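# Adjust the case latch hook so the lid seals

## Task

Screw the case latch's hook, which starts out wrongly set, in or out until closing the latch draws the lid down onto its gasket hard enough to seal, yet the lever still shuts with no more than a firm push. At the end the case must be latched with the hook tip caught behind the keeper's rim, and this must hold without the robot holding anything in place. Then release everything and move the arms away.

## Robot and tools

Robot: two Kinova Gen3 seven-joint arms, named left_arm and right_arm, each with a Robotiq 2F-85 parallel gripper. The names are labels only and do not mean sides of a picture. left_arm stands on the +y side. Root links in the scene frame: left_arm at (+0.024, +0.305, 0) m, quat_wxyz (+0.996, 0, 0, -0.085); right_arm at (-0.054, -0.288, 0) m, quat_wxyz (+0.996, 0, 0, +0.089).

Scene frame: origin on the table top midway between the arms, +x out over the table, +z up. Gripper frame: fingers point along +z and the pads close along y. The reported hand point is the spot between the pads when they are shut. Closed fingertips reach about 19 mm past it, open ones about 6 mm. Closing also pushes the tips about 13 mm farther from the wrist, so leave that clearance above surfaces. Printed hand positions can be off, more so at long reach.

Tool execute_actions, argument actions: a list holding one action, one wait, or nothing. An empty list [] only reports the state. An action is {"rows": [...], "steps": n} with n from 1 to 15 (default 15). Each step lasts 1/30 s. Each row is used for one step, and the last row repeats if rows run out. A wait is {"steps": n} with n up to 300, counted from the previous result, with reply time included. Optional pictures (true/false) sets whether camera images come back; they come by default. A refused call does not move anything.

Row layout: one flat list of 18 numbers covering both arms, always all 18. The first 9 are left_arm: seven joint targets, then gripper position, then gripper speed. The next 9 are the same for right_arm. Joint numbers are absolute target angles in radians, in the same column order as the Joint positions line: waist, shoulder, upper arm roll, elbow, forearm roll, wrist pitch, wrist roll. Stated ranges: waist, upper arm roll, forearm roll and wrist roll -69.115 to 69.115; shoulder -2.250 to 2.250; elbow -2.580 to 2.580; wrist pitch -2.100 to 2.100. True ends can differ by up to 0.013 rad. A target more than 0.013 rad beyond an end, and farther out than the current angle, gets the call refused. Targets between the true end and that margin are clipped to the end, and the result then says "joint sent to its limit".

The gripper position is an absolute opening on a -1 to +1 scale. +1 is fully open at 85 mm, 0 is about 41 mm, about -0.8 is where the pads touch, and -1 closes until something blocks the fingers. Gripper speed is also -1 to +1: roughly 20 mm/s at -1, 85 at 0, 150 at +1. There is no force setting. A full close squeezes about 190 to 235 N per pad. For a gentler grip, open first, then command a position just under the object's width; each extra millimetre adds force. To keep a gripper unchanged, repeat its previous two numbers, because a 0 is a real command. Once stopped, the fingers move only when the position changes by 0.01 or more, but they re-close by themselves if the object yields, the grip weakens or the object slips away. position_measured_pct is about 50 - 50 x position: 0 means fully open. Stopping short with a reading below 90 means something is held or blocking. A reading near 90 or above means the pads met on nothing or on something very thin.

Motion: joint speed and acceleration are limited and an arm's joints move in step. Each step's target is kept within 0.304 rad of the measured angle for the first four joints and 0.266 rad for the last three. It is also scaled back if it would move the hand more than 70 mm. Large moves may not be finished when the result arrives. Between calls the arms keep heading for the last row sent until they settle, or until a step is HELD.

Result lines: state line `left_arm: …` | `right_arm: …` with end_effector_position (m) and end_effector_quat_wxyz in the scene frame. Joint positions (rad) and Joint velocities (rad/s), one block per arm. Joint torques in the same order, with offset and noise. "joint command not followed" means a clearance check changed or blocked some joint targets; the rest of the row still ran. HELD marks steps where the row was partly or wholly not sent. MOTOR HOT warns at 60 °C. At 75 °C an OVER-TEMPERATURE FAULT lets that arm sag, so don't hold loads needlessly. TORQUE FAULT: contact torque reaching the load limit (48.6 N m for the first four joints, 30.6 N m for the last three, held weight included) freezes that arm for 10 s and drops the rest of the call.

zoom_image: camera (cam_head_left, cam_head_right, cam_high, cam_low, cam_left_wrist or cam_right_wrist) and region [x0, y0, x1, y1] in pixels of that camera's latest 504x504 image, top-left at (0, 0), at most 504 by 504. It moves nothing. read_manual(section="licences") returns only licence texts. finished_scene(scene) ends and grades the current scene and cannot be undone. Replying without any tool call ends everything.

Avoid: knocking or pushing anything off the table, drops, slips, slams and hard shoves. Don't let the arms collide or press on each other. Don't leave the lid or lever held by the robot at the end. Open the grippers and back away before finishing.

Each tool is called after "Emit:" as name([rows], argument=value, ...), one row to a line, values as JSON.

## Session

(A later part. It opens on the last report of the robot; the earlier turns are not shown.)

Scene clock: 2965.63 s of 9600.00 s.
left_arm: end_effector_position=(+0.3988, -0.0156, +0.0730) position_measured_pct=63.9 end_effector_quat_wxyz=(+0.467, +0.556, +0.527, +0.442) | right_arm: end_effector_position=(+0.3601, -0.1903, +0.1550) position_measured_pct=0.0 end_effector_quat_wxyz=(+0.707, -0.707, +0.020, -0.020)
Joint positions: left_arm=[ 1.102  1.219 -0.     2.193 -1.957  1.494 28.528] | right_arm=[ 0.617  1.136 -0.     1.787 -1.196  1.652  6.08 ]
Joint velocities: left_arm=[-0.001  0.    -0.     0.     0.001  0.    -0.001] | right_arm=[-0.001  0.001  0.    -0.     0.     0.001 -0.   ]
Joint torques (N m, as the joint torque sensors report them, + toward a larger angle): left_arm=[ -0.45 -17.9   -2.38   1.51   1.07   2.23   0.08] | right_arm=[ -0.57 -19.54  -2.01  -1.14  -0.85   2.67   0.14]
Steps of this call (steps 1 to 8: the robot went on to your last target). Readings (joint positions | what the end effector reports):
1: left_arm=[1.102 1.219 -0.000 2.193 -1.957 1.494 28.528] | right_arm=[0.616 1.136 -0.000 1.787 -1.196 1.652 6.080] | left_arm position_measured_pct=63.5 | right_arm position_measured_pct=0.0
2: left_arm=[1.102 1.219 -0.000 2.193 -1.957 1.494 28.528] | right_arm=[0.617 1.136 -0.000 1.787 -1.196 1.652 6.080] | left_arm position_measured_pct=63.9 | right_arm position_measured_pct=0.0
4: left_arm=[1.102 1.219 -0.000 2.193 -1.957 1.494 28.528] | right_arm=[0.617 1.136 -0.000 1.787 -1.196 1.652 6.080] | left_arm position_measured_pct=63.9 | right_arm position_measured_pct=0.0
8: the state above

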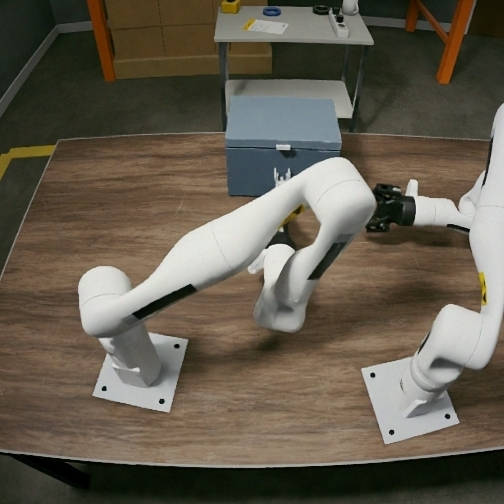

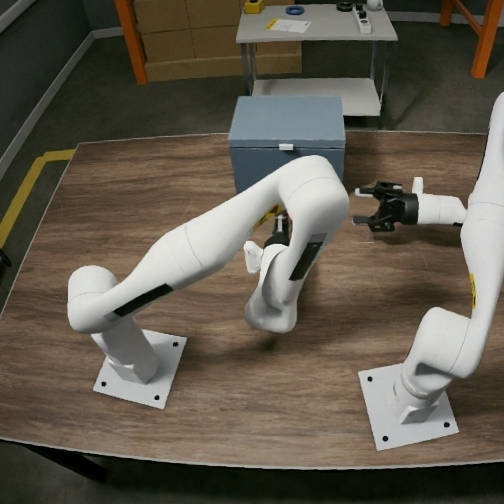

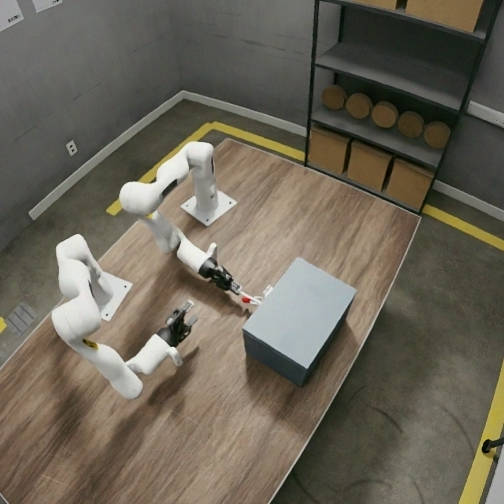

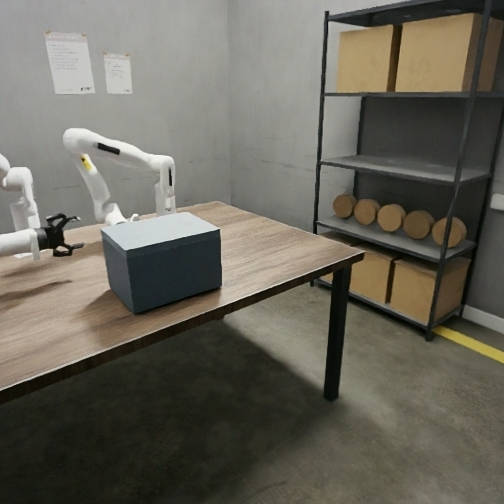

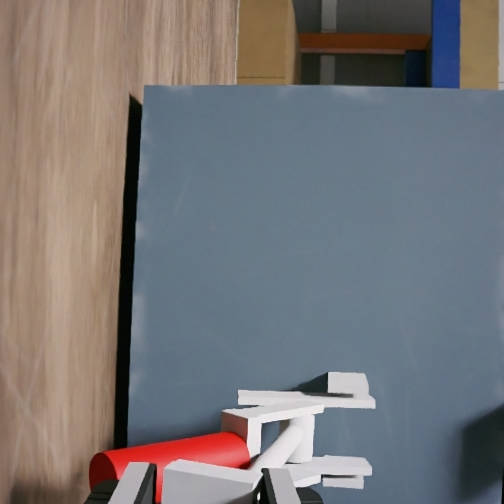

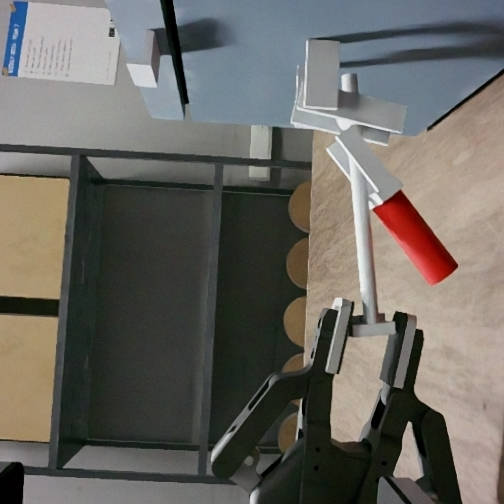

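Emit:
execute_actions([
  {"rows": [[1.1017,1.2089,0,2.1968,-1.9563,1.4922,28.5224,-0.28,-0.5,0.6165,1.1363,0,1.7872,-1.1963,1.6517,6.0804,1,0.5],[1.1017,1.2089,0,2.1968,-1.9563,1.4922,28.5224,-0.28,-0.5,0.6165,1.1363,0,1.7872,-1.1963,1.6517,6.0804,1,0.5],[1.1017,1.2089,0,2.1968,-1.9563,1.4922,28.5224,-0.28,-0.5,0.6165,1.1363,0,1.7872,-1.1963,1.6517,6.0804,1,0.5],[1.1015,1.199,0,2.2009,-1.9559,1.49,28.517,-0.28,-0.5,0.6165,1.1363,0,1.7872,-1.1963,1.6517,6.0804,1,0.5],[1.1015,1.199,0,2.2009,-1.9559,1.49,28.517,-0.28,-0.5,0.6165,1.1363,0,1.7872,-1.1963,1.6517,6.0804,1,0.5],[1.1015,1.199,0,2.2009,-1.9559,1.49,28.517,-0.28,-0.5,0.6165,1.1363,0,1.7872,-1.1963,1.6517,6.0804,1,0.5],[1.1014,1.189,0,2.205,-1.9556,1.4879,28.5115,-0.28,-0.5,0.6165,1.1363,0,1.7872,-1.1963,1.6517,6.0804,1,0.5],[1.1014,1.189,0,2.205,-1.9556,1.4879,28.5115,-0.28,-0.5,0.6165,1.1363,0,1.7872,-1.1963,1.6517,6.0804,1,0.5],[1.1014,1.189,0,2.205,-1.9556,1.4879,28.5115,-0.28,-0.5,0.6165,1.1363,0,1.7872,-1.1963,1.6517,6.0804,1,0.5],[1.1012,1.1791,0,2.2091,-1.9552,1.4858,28.506,-0.28,-0.5,0.6165,1.1363,0,1.7872,-1.1963,1.6517,6.0804,1,0.5],[1.1012,1.1791,0,2.2091,-1.9552,1.4858,28.506,-0.28,-0.5,0.6165,1.1363,0,1.7872,-1.1963,1.6517,6.0804,1,0.5],[1.1012,1.1791,0,2.2091,-1.9552,1.4858,28.506,-0.28,-0.5,0.6165,1.1363,0,1.7872,-1.1963,1.6517,6.0804,1,0.5],[1.101,1.1692,0,2.2132,-1.9549,1.4837,28.5006,-0.28,-0.5,0.6165,1.1363,0,1.7872,-1.1963,1.6517,6.0804,1,0.5]], "steps": 15},
], pictures=false)

Emit:
execute_actions([
  {"rows": [[1.1008,1.1592,0,2.2172,-1.9546,1.4815,28.4951,-0.28,-0.5,0.6165,1.1363,0,1.7872,-1.1963,1.6517,6.0804,1,0.5],[1.1008,1.1592,0,2.2172,-1.9546,1.4815,28.4951,-0.28,-0.5,0.6165,1.1363,0,1.7872,-1.1963,1.6517,6.0804,1,0.5],[1.1008,1.1592,0,2.2172,-1.9546,1.4815,28.4951,-0.28,-0.5,0.6165,1.1363,0,1.7872,-1.1963,1.6517,6.0804,1,0.5],[1.1006,1.1493,0,2.2213,-1.9542,1.4794,28.4896,-0.28,-0.5,0.6165,1.1363,0,1.7872,-1.1963,1.6517,6.0804,1,0.5],[1.1006,1.1493,0,2.2213,-1.9542,1.4794,28.4896,-0.28,-0.5,0.6165,1.1363,0,1.7872,-1.1963,1.6517,6.0804,1,0.5],[1.1006,1.1493,0,2.2213,-1.9542,1.4794,28.4896,-0.28,-0.5,0.6165,1.1363,0,1.7872,-1.1963,1.6517,6.0804,1,0.5],[1.1005,1.1394,0,2.2254,-1.9539,1.4773,28.4841,-0.28,-0.5,0.6165,1.1363,0,1.7872,-1.1963,1.6517,6.0804,1,0.5],[1.1005,1.1394,0,2.2254,-1.9539,1.4773,28.4841,-0.28,-0.5,0.6165,1.1363,0,1.7872,-1.1963,1.6517,6.0804,1,0.5],[1.1005,1.1394,0,2.2254,-1.9539,1.4773,28.4841,-0.28,-0.5,0.6165,1.1363,0,1.7872,-1.1963,1.6517,6.0804,1,0.5],[1.1003,1.1294,0,2.2295,-1.9535,1.4751,28.4787,-0.28,-0.5,0.6165,1.1363,0,1.7872,-1.1963,1.6517,6.0804,1,0.5],[1.1003,1.1294,0,2.2295,-1.9535,1.4751,28.4787,-0.28,-0.5,0.6165,1.1363,0,1.7872,-1.1963,1.6517,6.0804,1,0.5],[1.1003,1.1294,0,2.2295,-1.9535,1.4751,28.4787,-0.28,-0.5,0.6165,1.1363,0,1.7872,-1.1963,1.6517,6.0804,1,0.5],[1.1001,1.1195,0,2.2336,-1.9532,1.473,28.4732,-0.28,-0.5,0.6165,1.1363,0,1.7872,-1.1963,1.6517,6.0804,1,0.5]], "steps": 15},
], pictures=false)

Emit:
execute_actions([
  {"steps": 10},
])

Emit:
zoom_image(camera="cam_right_wrist", region=[180, 90, 480, 390])

Scene clock: 3018.07 s of 9600.00 s.
left_arm: end_effector_position=(+0.3993, -0.0165, +0.0878) position_measured_pct=63.9 end_effector_quat_wxyz=(+0.466, +0.556, +0.527, +0.442) | right_arm: end_effector_position=(+0.3601, -0.1903, +0.1550) position_measured_pct=0.0 end_effector_quat_wxyz=(+0.707, -0.707, +0.020, -0.020)
Joint positions: left_arm=[ 1.101  1.175  0.     2.211 -1.955  1.485 28.504] | right_arm=[ 0.617  1.136 -0.     1.787 -1.196  1.652  6.08 ]
Joint velocities: left_arm=[ 0.    -0.072 -0.004  0.032  0.003 -0.01  -0.047] | right_arm=[ 0.  0.  0. -0. -0.  0. -0.]
Joint torques (N m, as the joint torque sensors report them, + toward a larger angle): left_arm=[ -0.82 -17.2   -2.06   1.42   1.09   2.31   0.06] | right_arm=[ -0.33 -19.36  -2.06  -1.47  -0.72   2.91   0.41]
Steps of this call (steps 1 to 15: the robot went on to your last target; steps 16 to 1558: nothing new was sent; steps 1559 to 1573: all 15 steps of this action). Readings (joint positions | what the end effector reports):
1559: left_arm=[1.102 1.217 0.000 2.193 -1.957 1.494 28.528] | right_arm=[0.617 1.136 -0.000 1.787 -1.196 1.652 6.080] | left_arm position_measured_pct=63.9 | right_arm position_measured_pct=0.0
1560: left_arm=[1.102 1.214 0.000 2.194 -1.957 1.493 28.526] | right_arm=[0.617 1.136 -0.000 1.787 -1.196 1.652 6.080] | left_arm position_measured_pct=63.9 | right_arm position_measured_pct=0.0
1562: left_arm=[1.102 1.210 0.000 2.196 -1.956 1.492 28.524] | right_arm=[0.616 1.136 -0.000 1.787 -1.196 1.652 6.080] | left_arm position_measured_pct=63.9 | right_arm position_measured_pct=0.0
1566: left_arm=[1.102 1.198 0.000 2.201 -1.956 1.489 28.517] | right_arm=[0.616 1.136 -0.000 1.787 -1.196 1.652 6.080] | left_arm position_measured_pct=63.9 | right_arm position_measured_pct=0.0
1573: the state above

Scene clock: 3018.57 s of 9600.00 s.
left_arm: end_effector_position=(+0.3997, -0.0168, +0.1048) position_measured_pct=63.9 end_effector_quat_wxyz=(+0.467, +0.556, +0.527, +0.442) | right_arm: end_effector_position=(+0.3601, -0.1903, +0.1550) position_measured_pct=0.0 end_effector_quat_wxyz=(+0.707, -0.707, +0.020, -0.020)
Joint positions: left_arm=[ 1.1    1.126  0.     2.231 -1.953  1.474 28.477] | right_arm=[ 0.617  1.136 -0.     1.787 -1.196  1.652  6.08 ]
Joint velocities: left_arm=[-0.002 -0.073 -0.003  0.032  0.004 -0.011 -0.049] | right_arm=[-0.001 -0.001  0.     0.    -0.     0.    -0.   ]
Joint torques (N m, as the joint torque sensors report them, + toward a larger angle): left_arm=[ -0.61 -17.35  -2.47   1.11   1.09   2.65   0.21] | right_arm=[ -0.37 -19.4   -2.06  -1.64  -0.94   2.96   0.22]
Steps of this call (steps 1 to 15: all 15 steps of this action). Readings (joint positions | what the end effector reports):
1: left_arm=[1.101 1.173 0.000 2.212 -1.955 1.484 28.502] | right_arm=[0.617 1.136 -0.000 1.787 -1.196 1.652 6.080] | left_arm position_measured_pct=63.9 | right_arm position_measured_pct=0.0
2: left_arm=[1.101 1.169 0.000 2.214 -1.955 1.483 28.500] | right_arm=[0.617 1.136 -0.000 1.787 -1.196 1.652 6.080] | left_arm position_measured_pct=63.9 | right_arm position_measured_pct=0.0
4: left_arm=[1.101 1.163 0.000 2.216 -1.955 1.482 28.497] | right_arm=[0.616 1.136 -0.000 1.787 -1.196 1.652 6.080] | left_arm position_measured_pct=63.9 | right_arm position_measured_pct=0.0
8: left_arm=[1.101 1.149 0.000 2.222 -1.954 1.479 28.489] | right_arm=[0.617 1.136 -0.000 1.787 -1.196 1.652 6.080] | left_arm position_measured_pct=63.9 | right_arm position_measured_pct=0.0
15: the state above

Scene clock: 3018.90 s of 9600.00 s.
left_arm: end_effector_position=(+0.3997, -0.0168, +0.1068) position_measured_pct=63.9 end_effector_quat_wxyz=(+0.467, +0.556, +0.527, +0.442) | right_arm: end_effector_position=(+0.3601, -0.1903, +0.1550) position_measured_pct=0.0 end_effector_quat_wxyz=(+0.707, -0.707, +0.020, -0.020)
Joint positions: left_arm=[ 1.1    1.12   0.     2.234 -1.953  1.473 28.473] | right_arm=[ 0.616  1.136 -0.     1.787 -1.196  1.652  6.08 ]
Joint velocities: left_arm=[ 0.    -0.005 -0.001  0.001 -0.    -0.    -0.001] | right_arm=[ 0.002 -0.001 -0.    -0.    -0.    -0.     0.   ]
Joint torques (N m, as the joint torque sensors report them, + toward a larger angle): left_arm=[ -0.28 -17.72  -2.25   0.73   1.13   2.51   0.08] | right_arm=[ -0.05 -19.58  -2.4   -1.08  -0.73   2.93   0.37]
Steps of this call (steps 1 to 10: the robot went on to your last target). Readings (joint positions | what the end effector reports):
1: left_arm=[1.100 1.124 0.000 2.232 -1.953 1.474 28.475] | right_arm=[0.617 1.136 -0.000 1.787 -1.196 1.652 6.080] | left_arm position_measured_pct=63.9 | right_arm position_measured_pct=0.0
2: left_arm=[1.100 1.123 0.000 2.233 -1.953 1.473 28.474] | right_arm=[0.616 1.136 -0.000 1.787 -1.196 1.652 6.080] | left_arm position_measured_pct=63.9 | right_arm position_measured_pct=0.0
4: left_arm=[1.100 1.121 0.000 2.233 -1.953 1.473 28.474] | right_arm=[0.616 1.136 -0.000 1.787 -1.196 1.652 6.080] | left_arm position_measured_pct=63.9 | right_arm position_measured_pct=0.0
8: left_arm=[1.100 1.120 0.000 2.233 -1.953 1.473 28.473] | right_arm=[0.617 1.136 -0.000 1.787 -1.196 1.652 6.080] | left_arm position_measured_pct=63.9 | right_arm position_measured_pct=0.0
10: the state above

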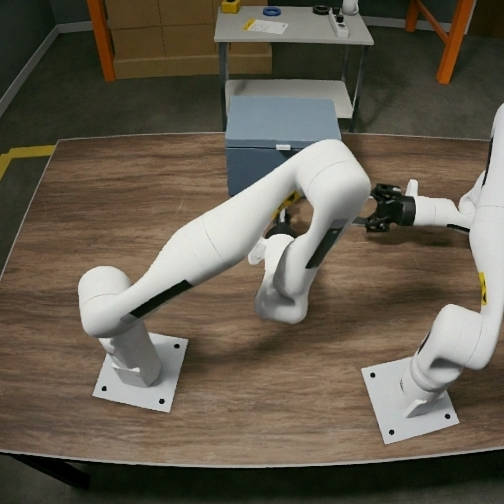

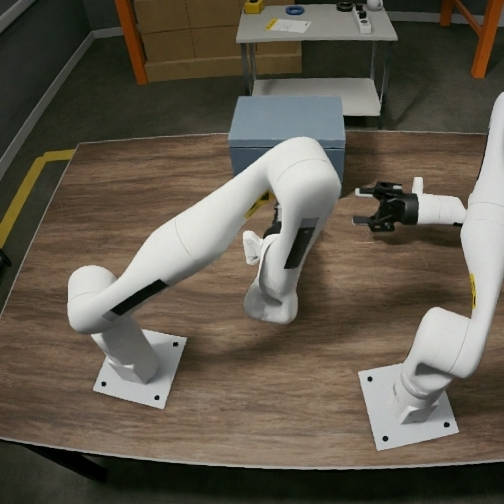

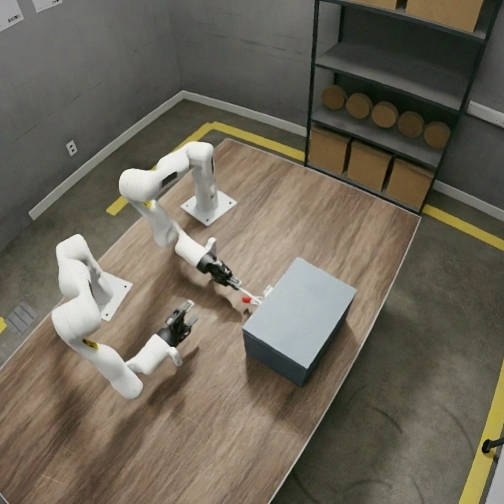

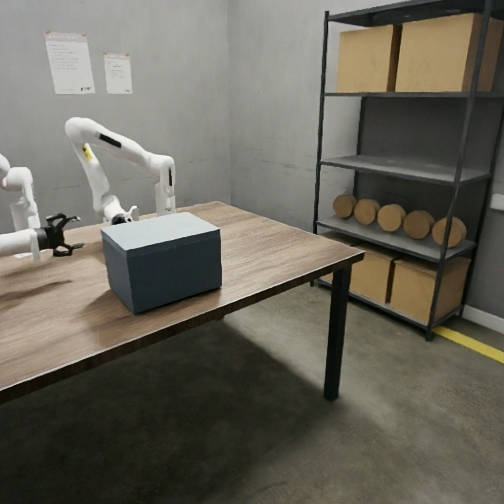

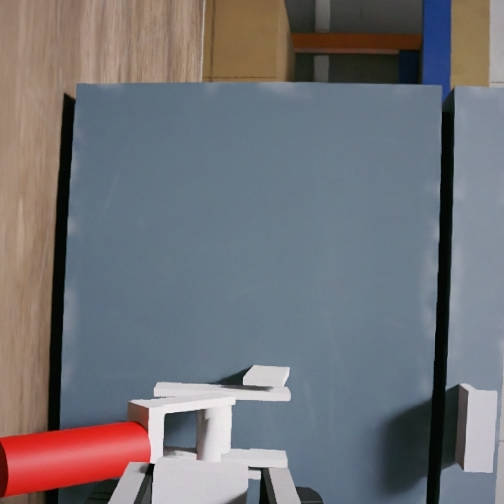

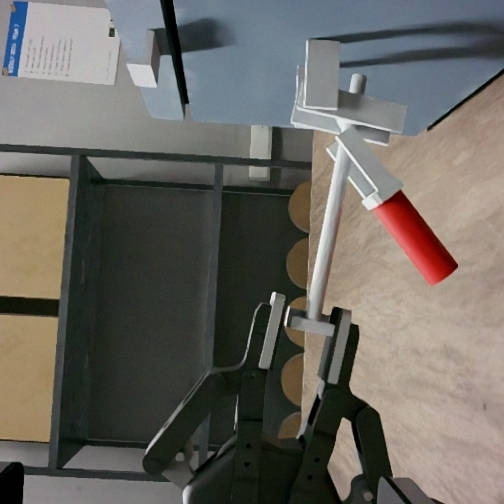

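Region (180, 90, 480, 390) of cam_right_wrist's 504x504 image, scaled by 1.680.

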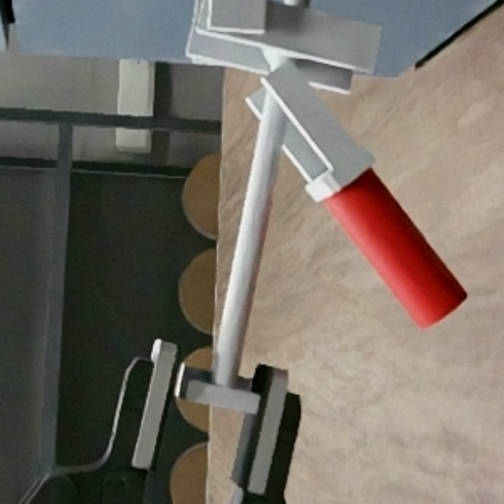

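Emit:
execute_actions([
  {"rows": [[1.1001,1.1166,0,2.2348,-1.9531,1.4724,28.4716,-0.28,-0.5,0.6165,1.1363,0,1.7872,-1.1963,1.6517,6.0804,1,0.5],[1.1001,1.1166,0,2.2348,-1.9531,1.4724,28.4716,-0.28,-0.5,0.6165,1.1363,0,1.7872,-1.1963,1.6517,6.0804,1,0.5],[1.1001,1.1166,0,2.2348,-1.9531,1.4724,28.4716,-0.28,-0.5,0.6165,1.1363,0,1.7872,-1.1963,1.6517,6.0804,1,0.5],[1.1001,1.1166,0,2.2348,-1.9531,1.4724,28.4716,-0.42,-1,0.6165,1.1363,0,1.7872,-1.1963,1.6517,6.0804,1,0.5]], "steps": 15},
], pictures=false)

Emit:
execute_actions([
  {"steps": 6},
])

Emit:
zoom_image(camera="cam_right_wrist", region=[220, 230, 400, 410])

Scene clock: 3030.77 s of 9600.00 s.
left_arm: end_effector_position=(+0.3995, -0.0169, +0.1077) position_measured_pct=69.0 end_effector_quat_wxyz=(+0.466, +0.557, +0.527, +0.442) | right_arm: end_effector_position=(+0.3601, -0.1903, +0.1550) position_measured_pct=0.0 end_effector_quat_wxyz=(+0.707, -0.707, +0.020, -0.020)
Joint positions: left_arm=[ 1.1    1.117  0.001  2.235 -1.953  1.472 28.472] | right_arm=[ 0.616  1.136 -0.     1.787 -1.196  1.652  6.08 ]
Joint velocities: left_arm=[ 0.002  0.     0.001  0.    -0.001 -0.    -0.   ] | right_arm=[-0.001  0.     0.    -0.    -0.001  0.    -0.   ]
Joint torques (N m, as the joint torque sensors report them, + toward a larger angle): left_arm=[ -0.5  -17.71  -2.63   1.14   0.86   2.56   0.2 ] | right_arm=[  0.1  -19.44  -2.29  -1.3   -0.83   2.88   0.34]
Steps of this call (steps 1 to 15: the robot went on to your last target; steps 16 to 341: nothing new was sent; steps 342 to 356: all 15 steps of this action). Readings (joint positions | what the end effector reports):
342: left_arm=[1.100 1.119 0.000 2.234 -1.953 1.473 28.473] | right_arm=[0.617 1.136 -0.000 1.787 -1.196 1.652 6.080] | left_arm position_measured_pct=63.9 | right_arm position_measured_pct=0.0
343: left_arm=[1.100 1.118 0.000 2.234 -1.953 1.473 28.473] | right_arm=[0.617 1.136 -0.000 1.787 -1.196 1.652 6.080] | left_arm position_measured_pct=63.9 | right_arm position_measured_pct=0.0
345: left_arm=[1.100 1.117 0.000 2.234 -1.953 1.472 28.472] | right_arm=[0.616 1.136 -0.000 1.787 -1.196 1.652 6.080] | left_arm position_measured_pct=63.9 | right_arm position_measured_pct=0.0
349: left_arm=[1.100 1.117 0.000 2.235 -1.953 1.472 28.472] | right_arm=[0.616 1.136 -0.000 1.787 -1.196 1.652 6.080] | left_arm position_measured_pct=65.5 | right_arm position_measured_pct=0.0
356: the state above

Scene clock: 3030.97 s of 9600.00 s.
left_arm: end_effector_position=(+0.3995, -0.0169, +0.1078) position_measured_pct=69.0 end_effector_quat_wxyz=(+0.466, +0.557, +0.527, +0.442) | right_arm: end_effector_position=(+0.3601, -0.1903, +0.1550) position_measured_pct=0.0 end_effector_quat_wxyz=(+0.707, -0.707, +0.020, -0.020)
Joint positions: left_arm=[ 1.1    1.117  0.     2.235 -1.953  1.472 28.472] | right_arm=[ 0.617  1.136 -0.     1.787 -1.196  1.652  6.08 ]
Joint velocities: left_arm=[ 0.     0.001  0.001  0.    -0.    -0.    -0.   ] | right_arm=[ 0.     0.001  0.     0.    -0.     0.    -0.   ]
Joint torques (N m, as the joint torque sensors report them, + toward a larger angle): left_arm=[ -0.59 -17.48  -2.4    0.86   1.05   2.69  -0.08] | right_arm=[ -0.2  -19.8   -2.32  -0.87  -0.94   2.85   0.3 ]
Steps of this call (steps 1 to 6: the robot went on to your last target). Readings (joint positions | what the end effector reports):
1: left_arm=[1.100 1.117 0.000 2.235 -1.953 1.472 28.472] | right_arm=[0.616 1.136 -0.000 1.787 -1.196 1.652 6.080] | left_arm position_measured_pct=69.0 | right_arm position_measured_pct=0.0
2: left_arm=[1.100 1.117 0.000 2.235 -1.953 1.472 28.472] | right_arm=[0.616 1.136 -0.000 1.787 -1.196 1.652 6.080] | left_arm position_measured_pct=69.0 | right_arm position_measured_pct=0.0
4: left_arm=[1.100 1.117 0.000 2.235 -1.953 1.472 28.472] | right_arm=[0.617 1.136 -0.000 1.787 -1.196 1.652 6.080] | left_arm position_measured_pct=69.0 | right_arm position_measured_pct=0.0
6: the state above

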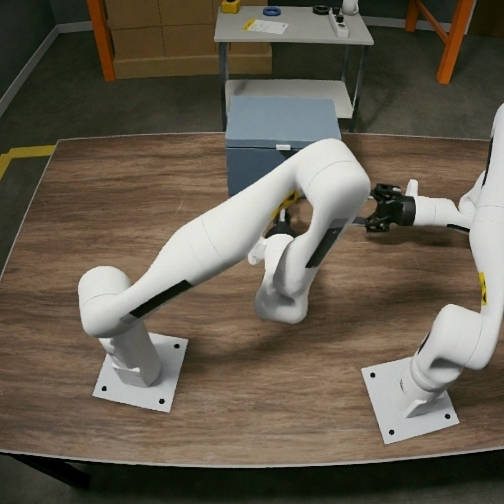

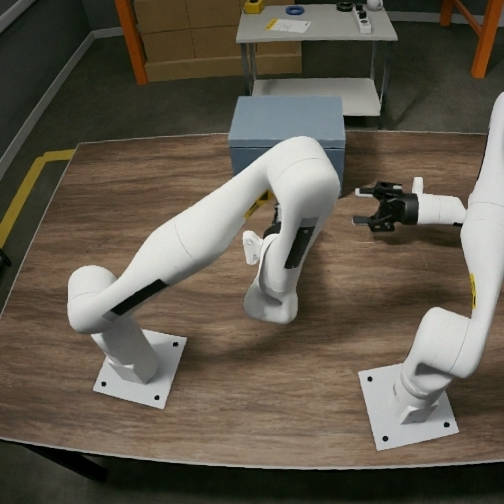

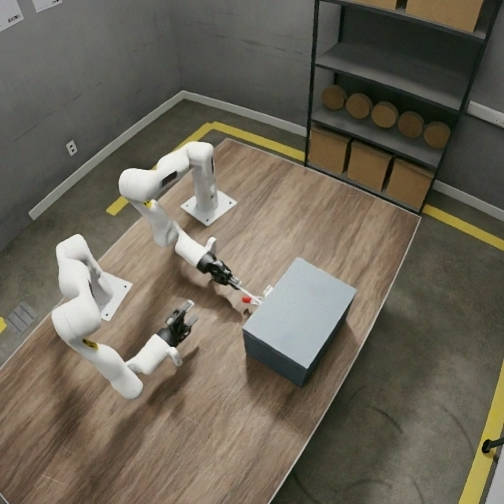

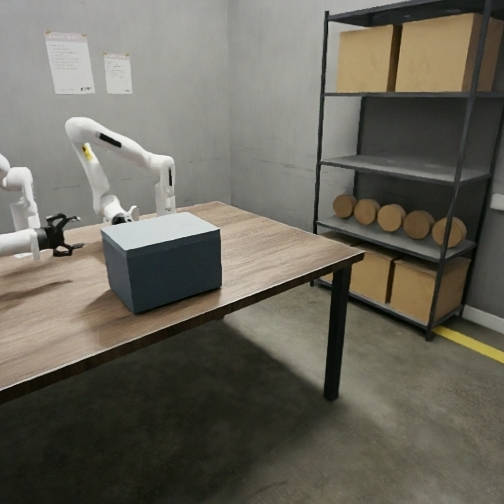

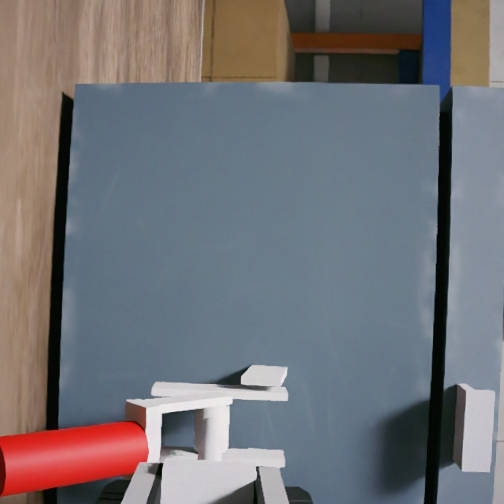

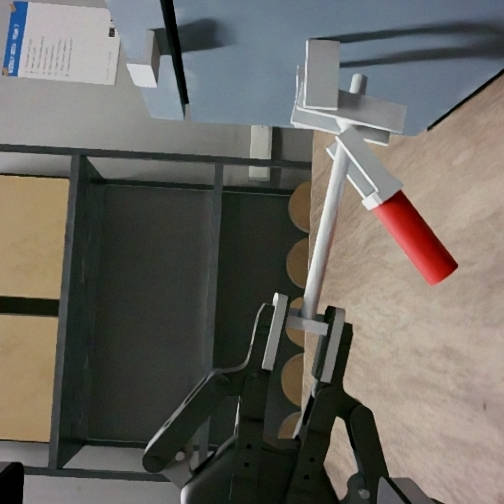

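Region (220, 230, 400, 410) of cam_right_wrist's 504x504 image, scaled by 2.800.

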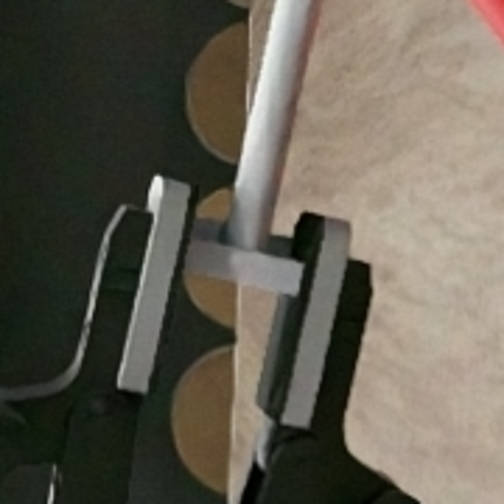

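Emit:
execute_actions([
  {"rows": [[1.1001,1.1166,0,2.2348,-1.9531,1.4724,28.4716,-0.53,-1,0.6165,1.1363,0,1.7872,-1.1963,1.6517,6.0804,1,0.5]], "steps": 12},
], pictures=false)

Emit:
execute_actions([
  {"rows": [[1.1001,1.1166,0,2.2348,-1.9531,1.4724,28.55,-0.53,-1,0.6165,1.1363,0,1.7872,-1.1963,1.6517,6.0804,1,0.5],[1.1001,1.1166,0,2.2348,-1.9531,1.4724,28.55,-0.53,-1,0.6165,1.1363,0,1.7872,-1.1963,1.6517,6.0804,1,0.5],[1.1001,1.1166,0,2.2348,-1.9531,1.4724,28.65,-0.53,-1,0.6165,1.1363,0,1.7872,-1.1963,1.6517,6.0804,1,0.5],[1.1001,1.1166,0,2.2348,-1.9531,1.4724,28.65,-0.53,-1,0.6165,1.1363,0,1.7872,-1.1963,1.6517,6.0804,1,0.5],[1.1001,1.1166,0,2.2348,-1.9531,1.4724,28.75,-0.53,-1,0.6165,1.1363,0,1.7872,-1.1963,1.6517,6.0804,1,0.5],[1.1001,1.1166,0,2.2348,-1.9531,1.4724,28.75,-0.53,-1,0.6165,1.1363,0,1.7872,-1.1963,1.6517,6.0804,1,0.5],[1.1001,1.1166,0,2.2348,-1.9531,1.4724,28.87,-0.53,-1,0.6165,1.1363,0,1.7872,-1.1963,1.6517,6.0804,1,0.5]], "steps": 15},
])

Scene clock: 3045.73 s of 9600.00 s.
left_arm: end_effector_position=(+0.3993, -0.0169, +0.1078) position_measured_pct=71.0 end_effector_quat_wxyz=(+0.466, +0.557, +0.527, +0.442) | right_arm: end_effector_position=(+0.3601, -0.1903, +0.1550) position_measured_pct=0.0 end_effector_quat_wxyz=(+0.707, -0.707, +0.020, -0.020)
Joint positions: left_arm=[ 1.101  1.117  0.001  2.235 -1.953  1.472 28.472] | right_arm=[ 0.617  1.136 -0.     1.787 -1.196  1.652  6.08 ]
Joint velocities: left_arm=[ 0.001 -0.    -0.    -0.    -0.001  0.    -0.   ] | right_arm=[-0.001 -0.    -0.001 -0.001  0.001 -0.    -0.   ]
Joint torques (N m, as the joint torque sensors report them, + toward a larger angle): left_arm=[ -0.89 -17.3   -2.66   0.97   0.83   2.5    0.26] | right_arm=[ -0.15 -19.29  -2.38  -1.06  -0.72   2.84   0.12]
Steps of this call (steps 1 to 15: the robot went on to your last target; steps 16 to 431: nothing new was sent; steps 432 to 443: all 12 steps of this action). Readings (joint positions | what the end effector reports):
432: left_arm=[1.100 1.117 0.000 2.235 -1.953 1.472 28.472] | right_arm=[0.617 1.136 -0.000 1.787 -1.196 1.652 6.080] | left_arm position_measured_pct=69.0 | right_arm position_measured_pct=0.0
433: left_arm=[1.101 1.117 0.001 2.235 -1.953 1.472 28.472] | right_arm=[0.616 1.136 -0.000 1.787 -1.196 1.652 6.080] | left_arm position_measured_pct=69.4 | right_arm position_measured_pct=0.0
435: left_arm=[1.101 1.117 0.001 2.235 -1.953 1.472 28.472] | right_arm=[0.617 1.136 -0.000 1.787 -1.196 1.652 6.080] | left_arm position_measured_pct=69.8 | right_arm position_measured_pct=0.0
439: left_arm=[1.101 1.117 0.001 2.235 -1.953 1.472 28.472] | right_arm=[0.616 1.136 -0.000 1.787 -1.196 1.652 6.080] | left_arm position_measured_pct=70.6 | right_arm position_measured_pct=0.0
443: the state above

Scene clock: 3046.23 s of 9600.00 s.
left_arm: end_effector_position=(+0.3992, -0.0170, +0.1075) position_measured_pct=71.0 end_effector_quat_wxyz=(+0.543, +0.444, +0.625, +0.342) | right_arm: end_effector_position=(+0.3601, -0.1903, +0.1550) position_measured_pct=0.0 end_effector_quat_wxyz=(+0.707, -0.707, +0.020, -0.020)
Joint positions: left_arm=[ 1.101  1.117  0.001  2.235 -1.953  1.472 28.864] | right_arm=[ 0.617  1.136 -0.     1.787 -1.196  1.652  6.08 ]
Joint velocities: left_arm=[ 0.001 -0.002  0.    -0.    -0.     0.001  0.131] | right_arm=[-0.001  0.001 -0.    -0.    -0.    -0.    -0.   ]
Joint torques (N m, as the joint torque sensors report them, + toward a larger angle): left_arm=[ -1.06 -17.73  -2.94   1.02   0.61   2.72   0.11] | right_arm=[ -0.11 -19.45  -1.97  -1.16  -0.83   2.94   0.32]
Steps of this call (steps 1 to 15: all 15 steps of this action). Readings (joint positions | what the end effector reports):
1: left_arm=[1.101 1.117 0.001 2.235 -1.953 1.472 28.473] | right_arm=[0.616 1.136 -0.000 1.787 -1.196 1.652 6.080] | left_arm position_measured_pct=71.0 | right_arm position_measured_pct=0.0
2: left_arm=[1.101 1.117 0.001 2.235 -1.953 1.472 28.482] | right_arm=[0.616 1.136 -0.000 1.787 -1.196 1.652 6.080] | left_arm position_measured_pct=71.0 | right_arm position_measured_pct=0.0
4: left_arm=[1.101 1.117 0.001 2.235 -1.953 1.472 28.529] | right_arm=[0.617 1.136 -0.000 1.787 -1.196 1.652 6.080] | left_arm position_measured_pct=71.0 | right_arm position_measured_pct=0.0
8: left_arm=[1.101 1.117 0.001 2.235 -1.953 1.472 28.673] | right_arm=[0.617 1.136 -0.000 1.787 -1.196 1.652 6.080] | left_arm position_measured_pct=71.0 | right_arm position_measured_pct=0.0
15: the state above

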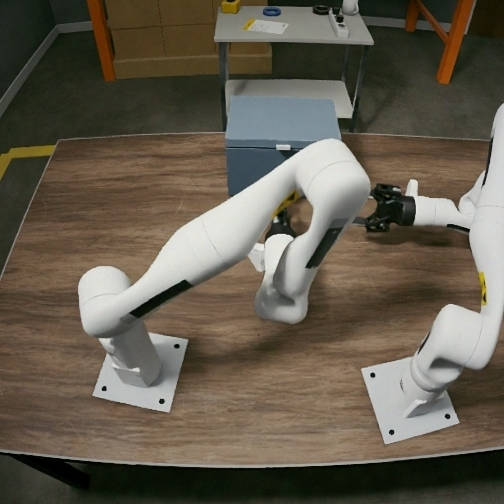

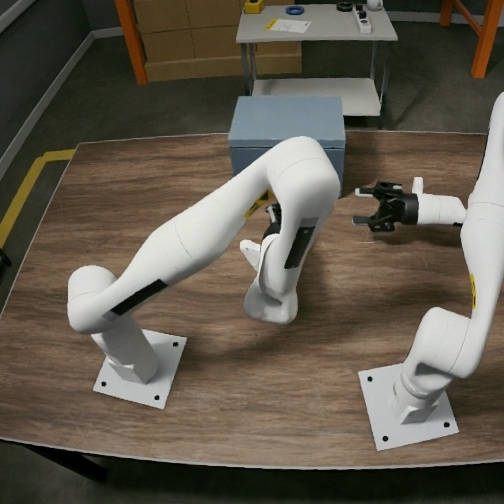

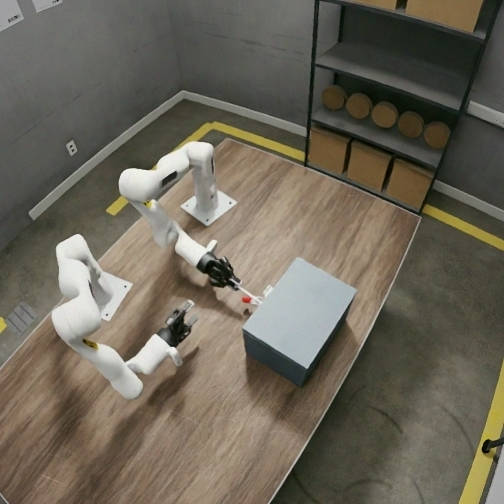

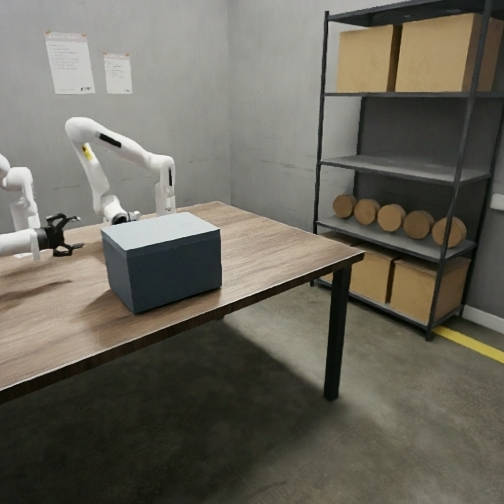

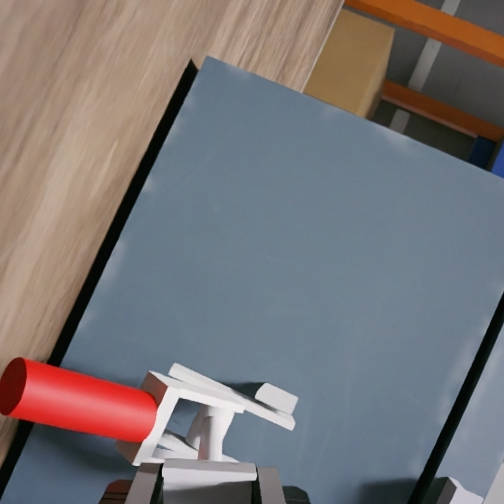

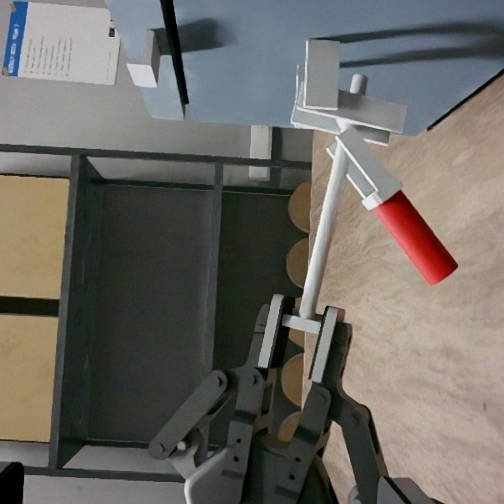

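Emit:
execute_actions([
  {"rows": [[1.1001,1.1166,0,2.2348,-1.9531,1.4724,30.042,-0.53,-1,0.6165,1.1363,0,1.7872,-1.1963,1.6517,6.0804,1,0.5]], "steps": 15},
], pictures=false)

Emit:
execute_actions([
  {"steps": 24},
])

Scene clock: 3055.33 s of 9600.00 s.
left_arm: end_effector_position=(+0.3990, -0.0174, +0.1074) position_measured_pct=71.0 end_effector_quat_wxyz=(+0.612, +0.271, +0.717, +0.193) | right_arm: end_effector_position=(+0.3601, -0.1903, +0.1550) position_measured_pct=0.0 end_effector_quat_wxyz=(+0.707, -0.707, +0.020, -0.020)
Joint positions: left_arm=[ 1.101  1.117  0.001  2.235 -1.953  1.472 29.376] | right_arm=[ 0.617  1.136 -0.     1.787 -1.196  1.652  6.08 ]
Joint velocities: left_arm=[ 0.001  0.001  0.001 -0.002 -0.002 -0.     1.216] | right_arm=[-0.001  0.001 -0.001 -0.    -0.    -0.     0.   ]
Joint torques (N m, as the joint torque sensors report them, + toward a larger angle): left_arm=[ -1.43 -17.42  -3.15   0.45   1.     2.75   0.24] | right_arm=[ -0.26 -19.69  -2.22  -1.02  -1.     2.84   0.35]
Steps of this call (steps 1 to 15: the robot went on to your last target; steps 16 to 258: nothing new was sent; steps 259 to 273: all 15 steps of this action). Readings (joint positions | what the end effector reports):
259: left_arm=[1.101 1.117 0.001 2.235 -1.953 1.472 28.871] | right_arm=[0.617 1.136 -0.000 1.787 -1.196 1.652 6.080] | left_arm position_measured_pct=71.0 | right_arm position_measured_pct=0.0
260: left_arm=[1.101 1.117 0.001 2.235 -1.953 1.472 28.881] | right_arm=[0.616 1.136 -0.000 1.787 -1.196 1.652 6.080] | left_arm position_measured_pct=71.0 | right_arm position_measured_pct=0.0
262: left_arm=[1.101 1.117 0.001 2.235 -1.953 1.472 28.931] | right_arm=[0.617 1.136 -0.000 1.787 -1.196 1.652 6.080] | left_arm position_measured_pct=71.0 | right_arm position_measured_pct=0.0
266: left_arm=[1.101 1.117 0.001 2.235 -1.953 1.472 29.091] | right_arm=[0.616 1.136 -0.000 1.787 -1.196 1.652 6.080] | left_arm position_measured_pct=71.0 | right_arm position_measured_pct=0.0
273: the state above

Scene clock: 3056.13 s of 9600.00 s.
left_arm: end_effector_position=(+0.3988, -0.0184, +0.1072) position_measured_pct=71.0 end_effector_quat_wxyz=(+0.642, +0.022, +0.766, -0.019) | right_arm: end_effector_position=(+0.3601, -0.1903, +0.1550) position_measured_pct=0.0 end_effector_quat_wxyz=(+0.707, -0.707, +0.020, -0.020)
Joint positions: left_arm=[ 1.102  1.117  0.002  2.234 -1.955  1.472 30.042] | right_arm=[ 0.616  1.136 -0.     1.787 -1.196  1.652  6.08 ]
Joint velocities: left_arm=[-0.001  0.001 -0.001 -0.    -0.     0.001  0.004] | right_arm=[ 0.001  0.     0.001 -0.    -0.    -0.001  0.   ]
Joint torques (N m, as the joint torque sensors report them, + toward a larger angle): left_arm=[ -1.35 -17.72  -3.2    1.62   1.7    2.82   0.15] | right_arm=[ -0.42 -19.24  -2.31  -1.19  -0.89   2.89   0.18]
Steps of this call (steps 1 to 24: the robot went on to your last target). Readings (joint positions | what the end effector reports):
1: left_arm=[1.101 1.117 0.001 2.235 -1.954 1.472 29.416] | right_arm=[0.617 1.136 -0.000 1.787 -1.196 1.652 6.080] | left_arm position_measured_pct=71.0 | right_arm position_measured_pct=0.0
2: left_arm=[1.101 1.117 0.001 2.235 -1.954 1.472 29.457] | right_arm=[0.617 1.136 -0.000 1.787 -1.196 1.652 6.080] | left_arm position_measured_pct=71.0 | right_arm position_measured_pct=0.0
4: left_arm=[1.101 1.117 0.001 2.235 -1.954 1.472 29.538] | right_arm=[0.616 1.136 -0.000 1.787 -1.196 1.652 6.080] | left_arm position_measured_pct=71.0 | right_arm position_measured_pct=0.0
8: left_arm=[1.101 1.117 0.002 2.235 -1.954 1.472 29.701] | right_arm=[0.617 1.136 -0.000 1.787 -1.196 1.652 6.080] | left_arm position_measured_pct=71.0 | right_arm position_measured_pct=0.0
24: the state above

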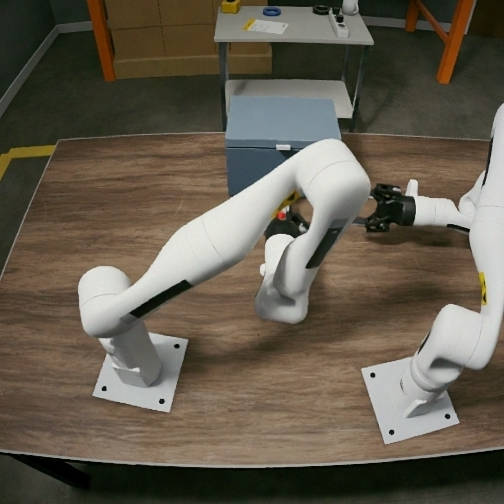

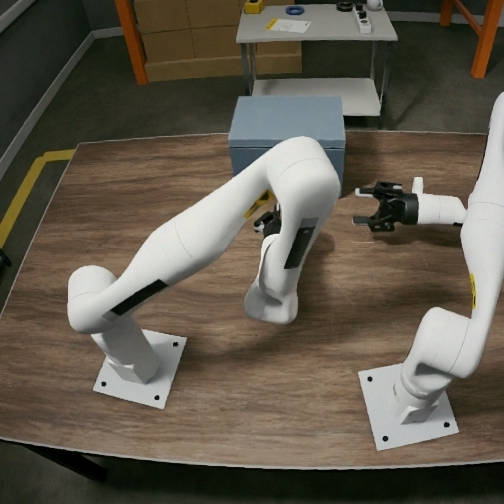

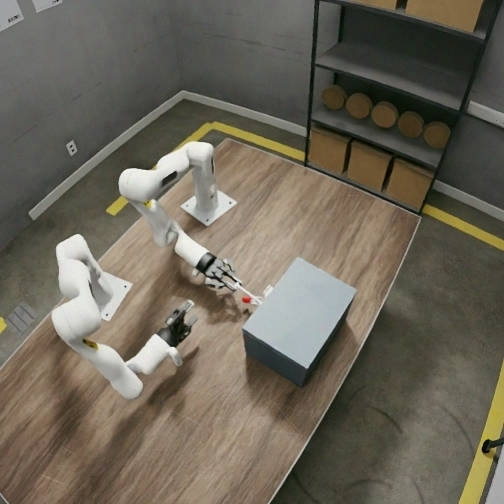

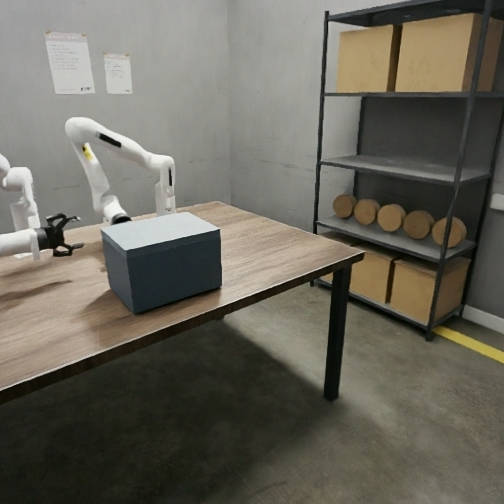

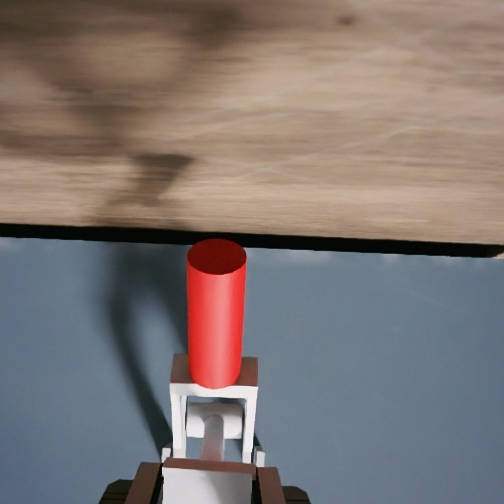

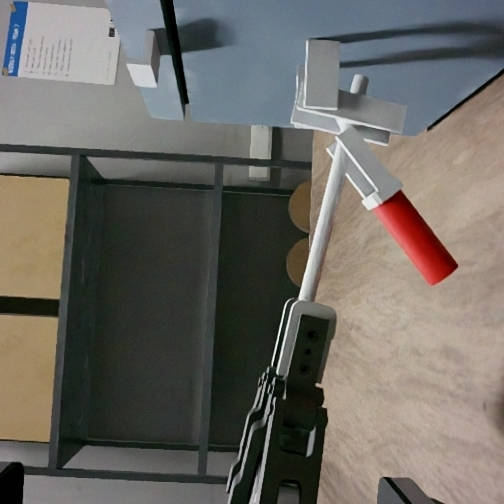

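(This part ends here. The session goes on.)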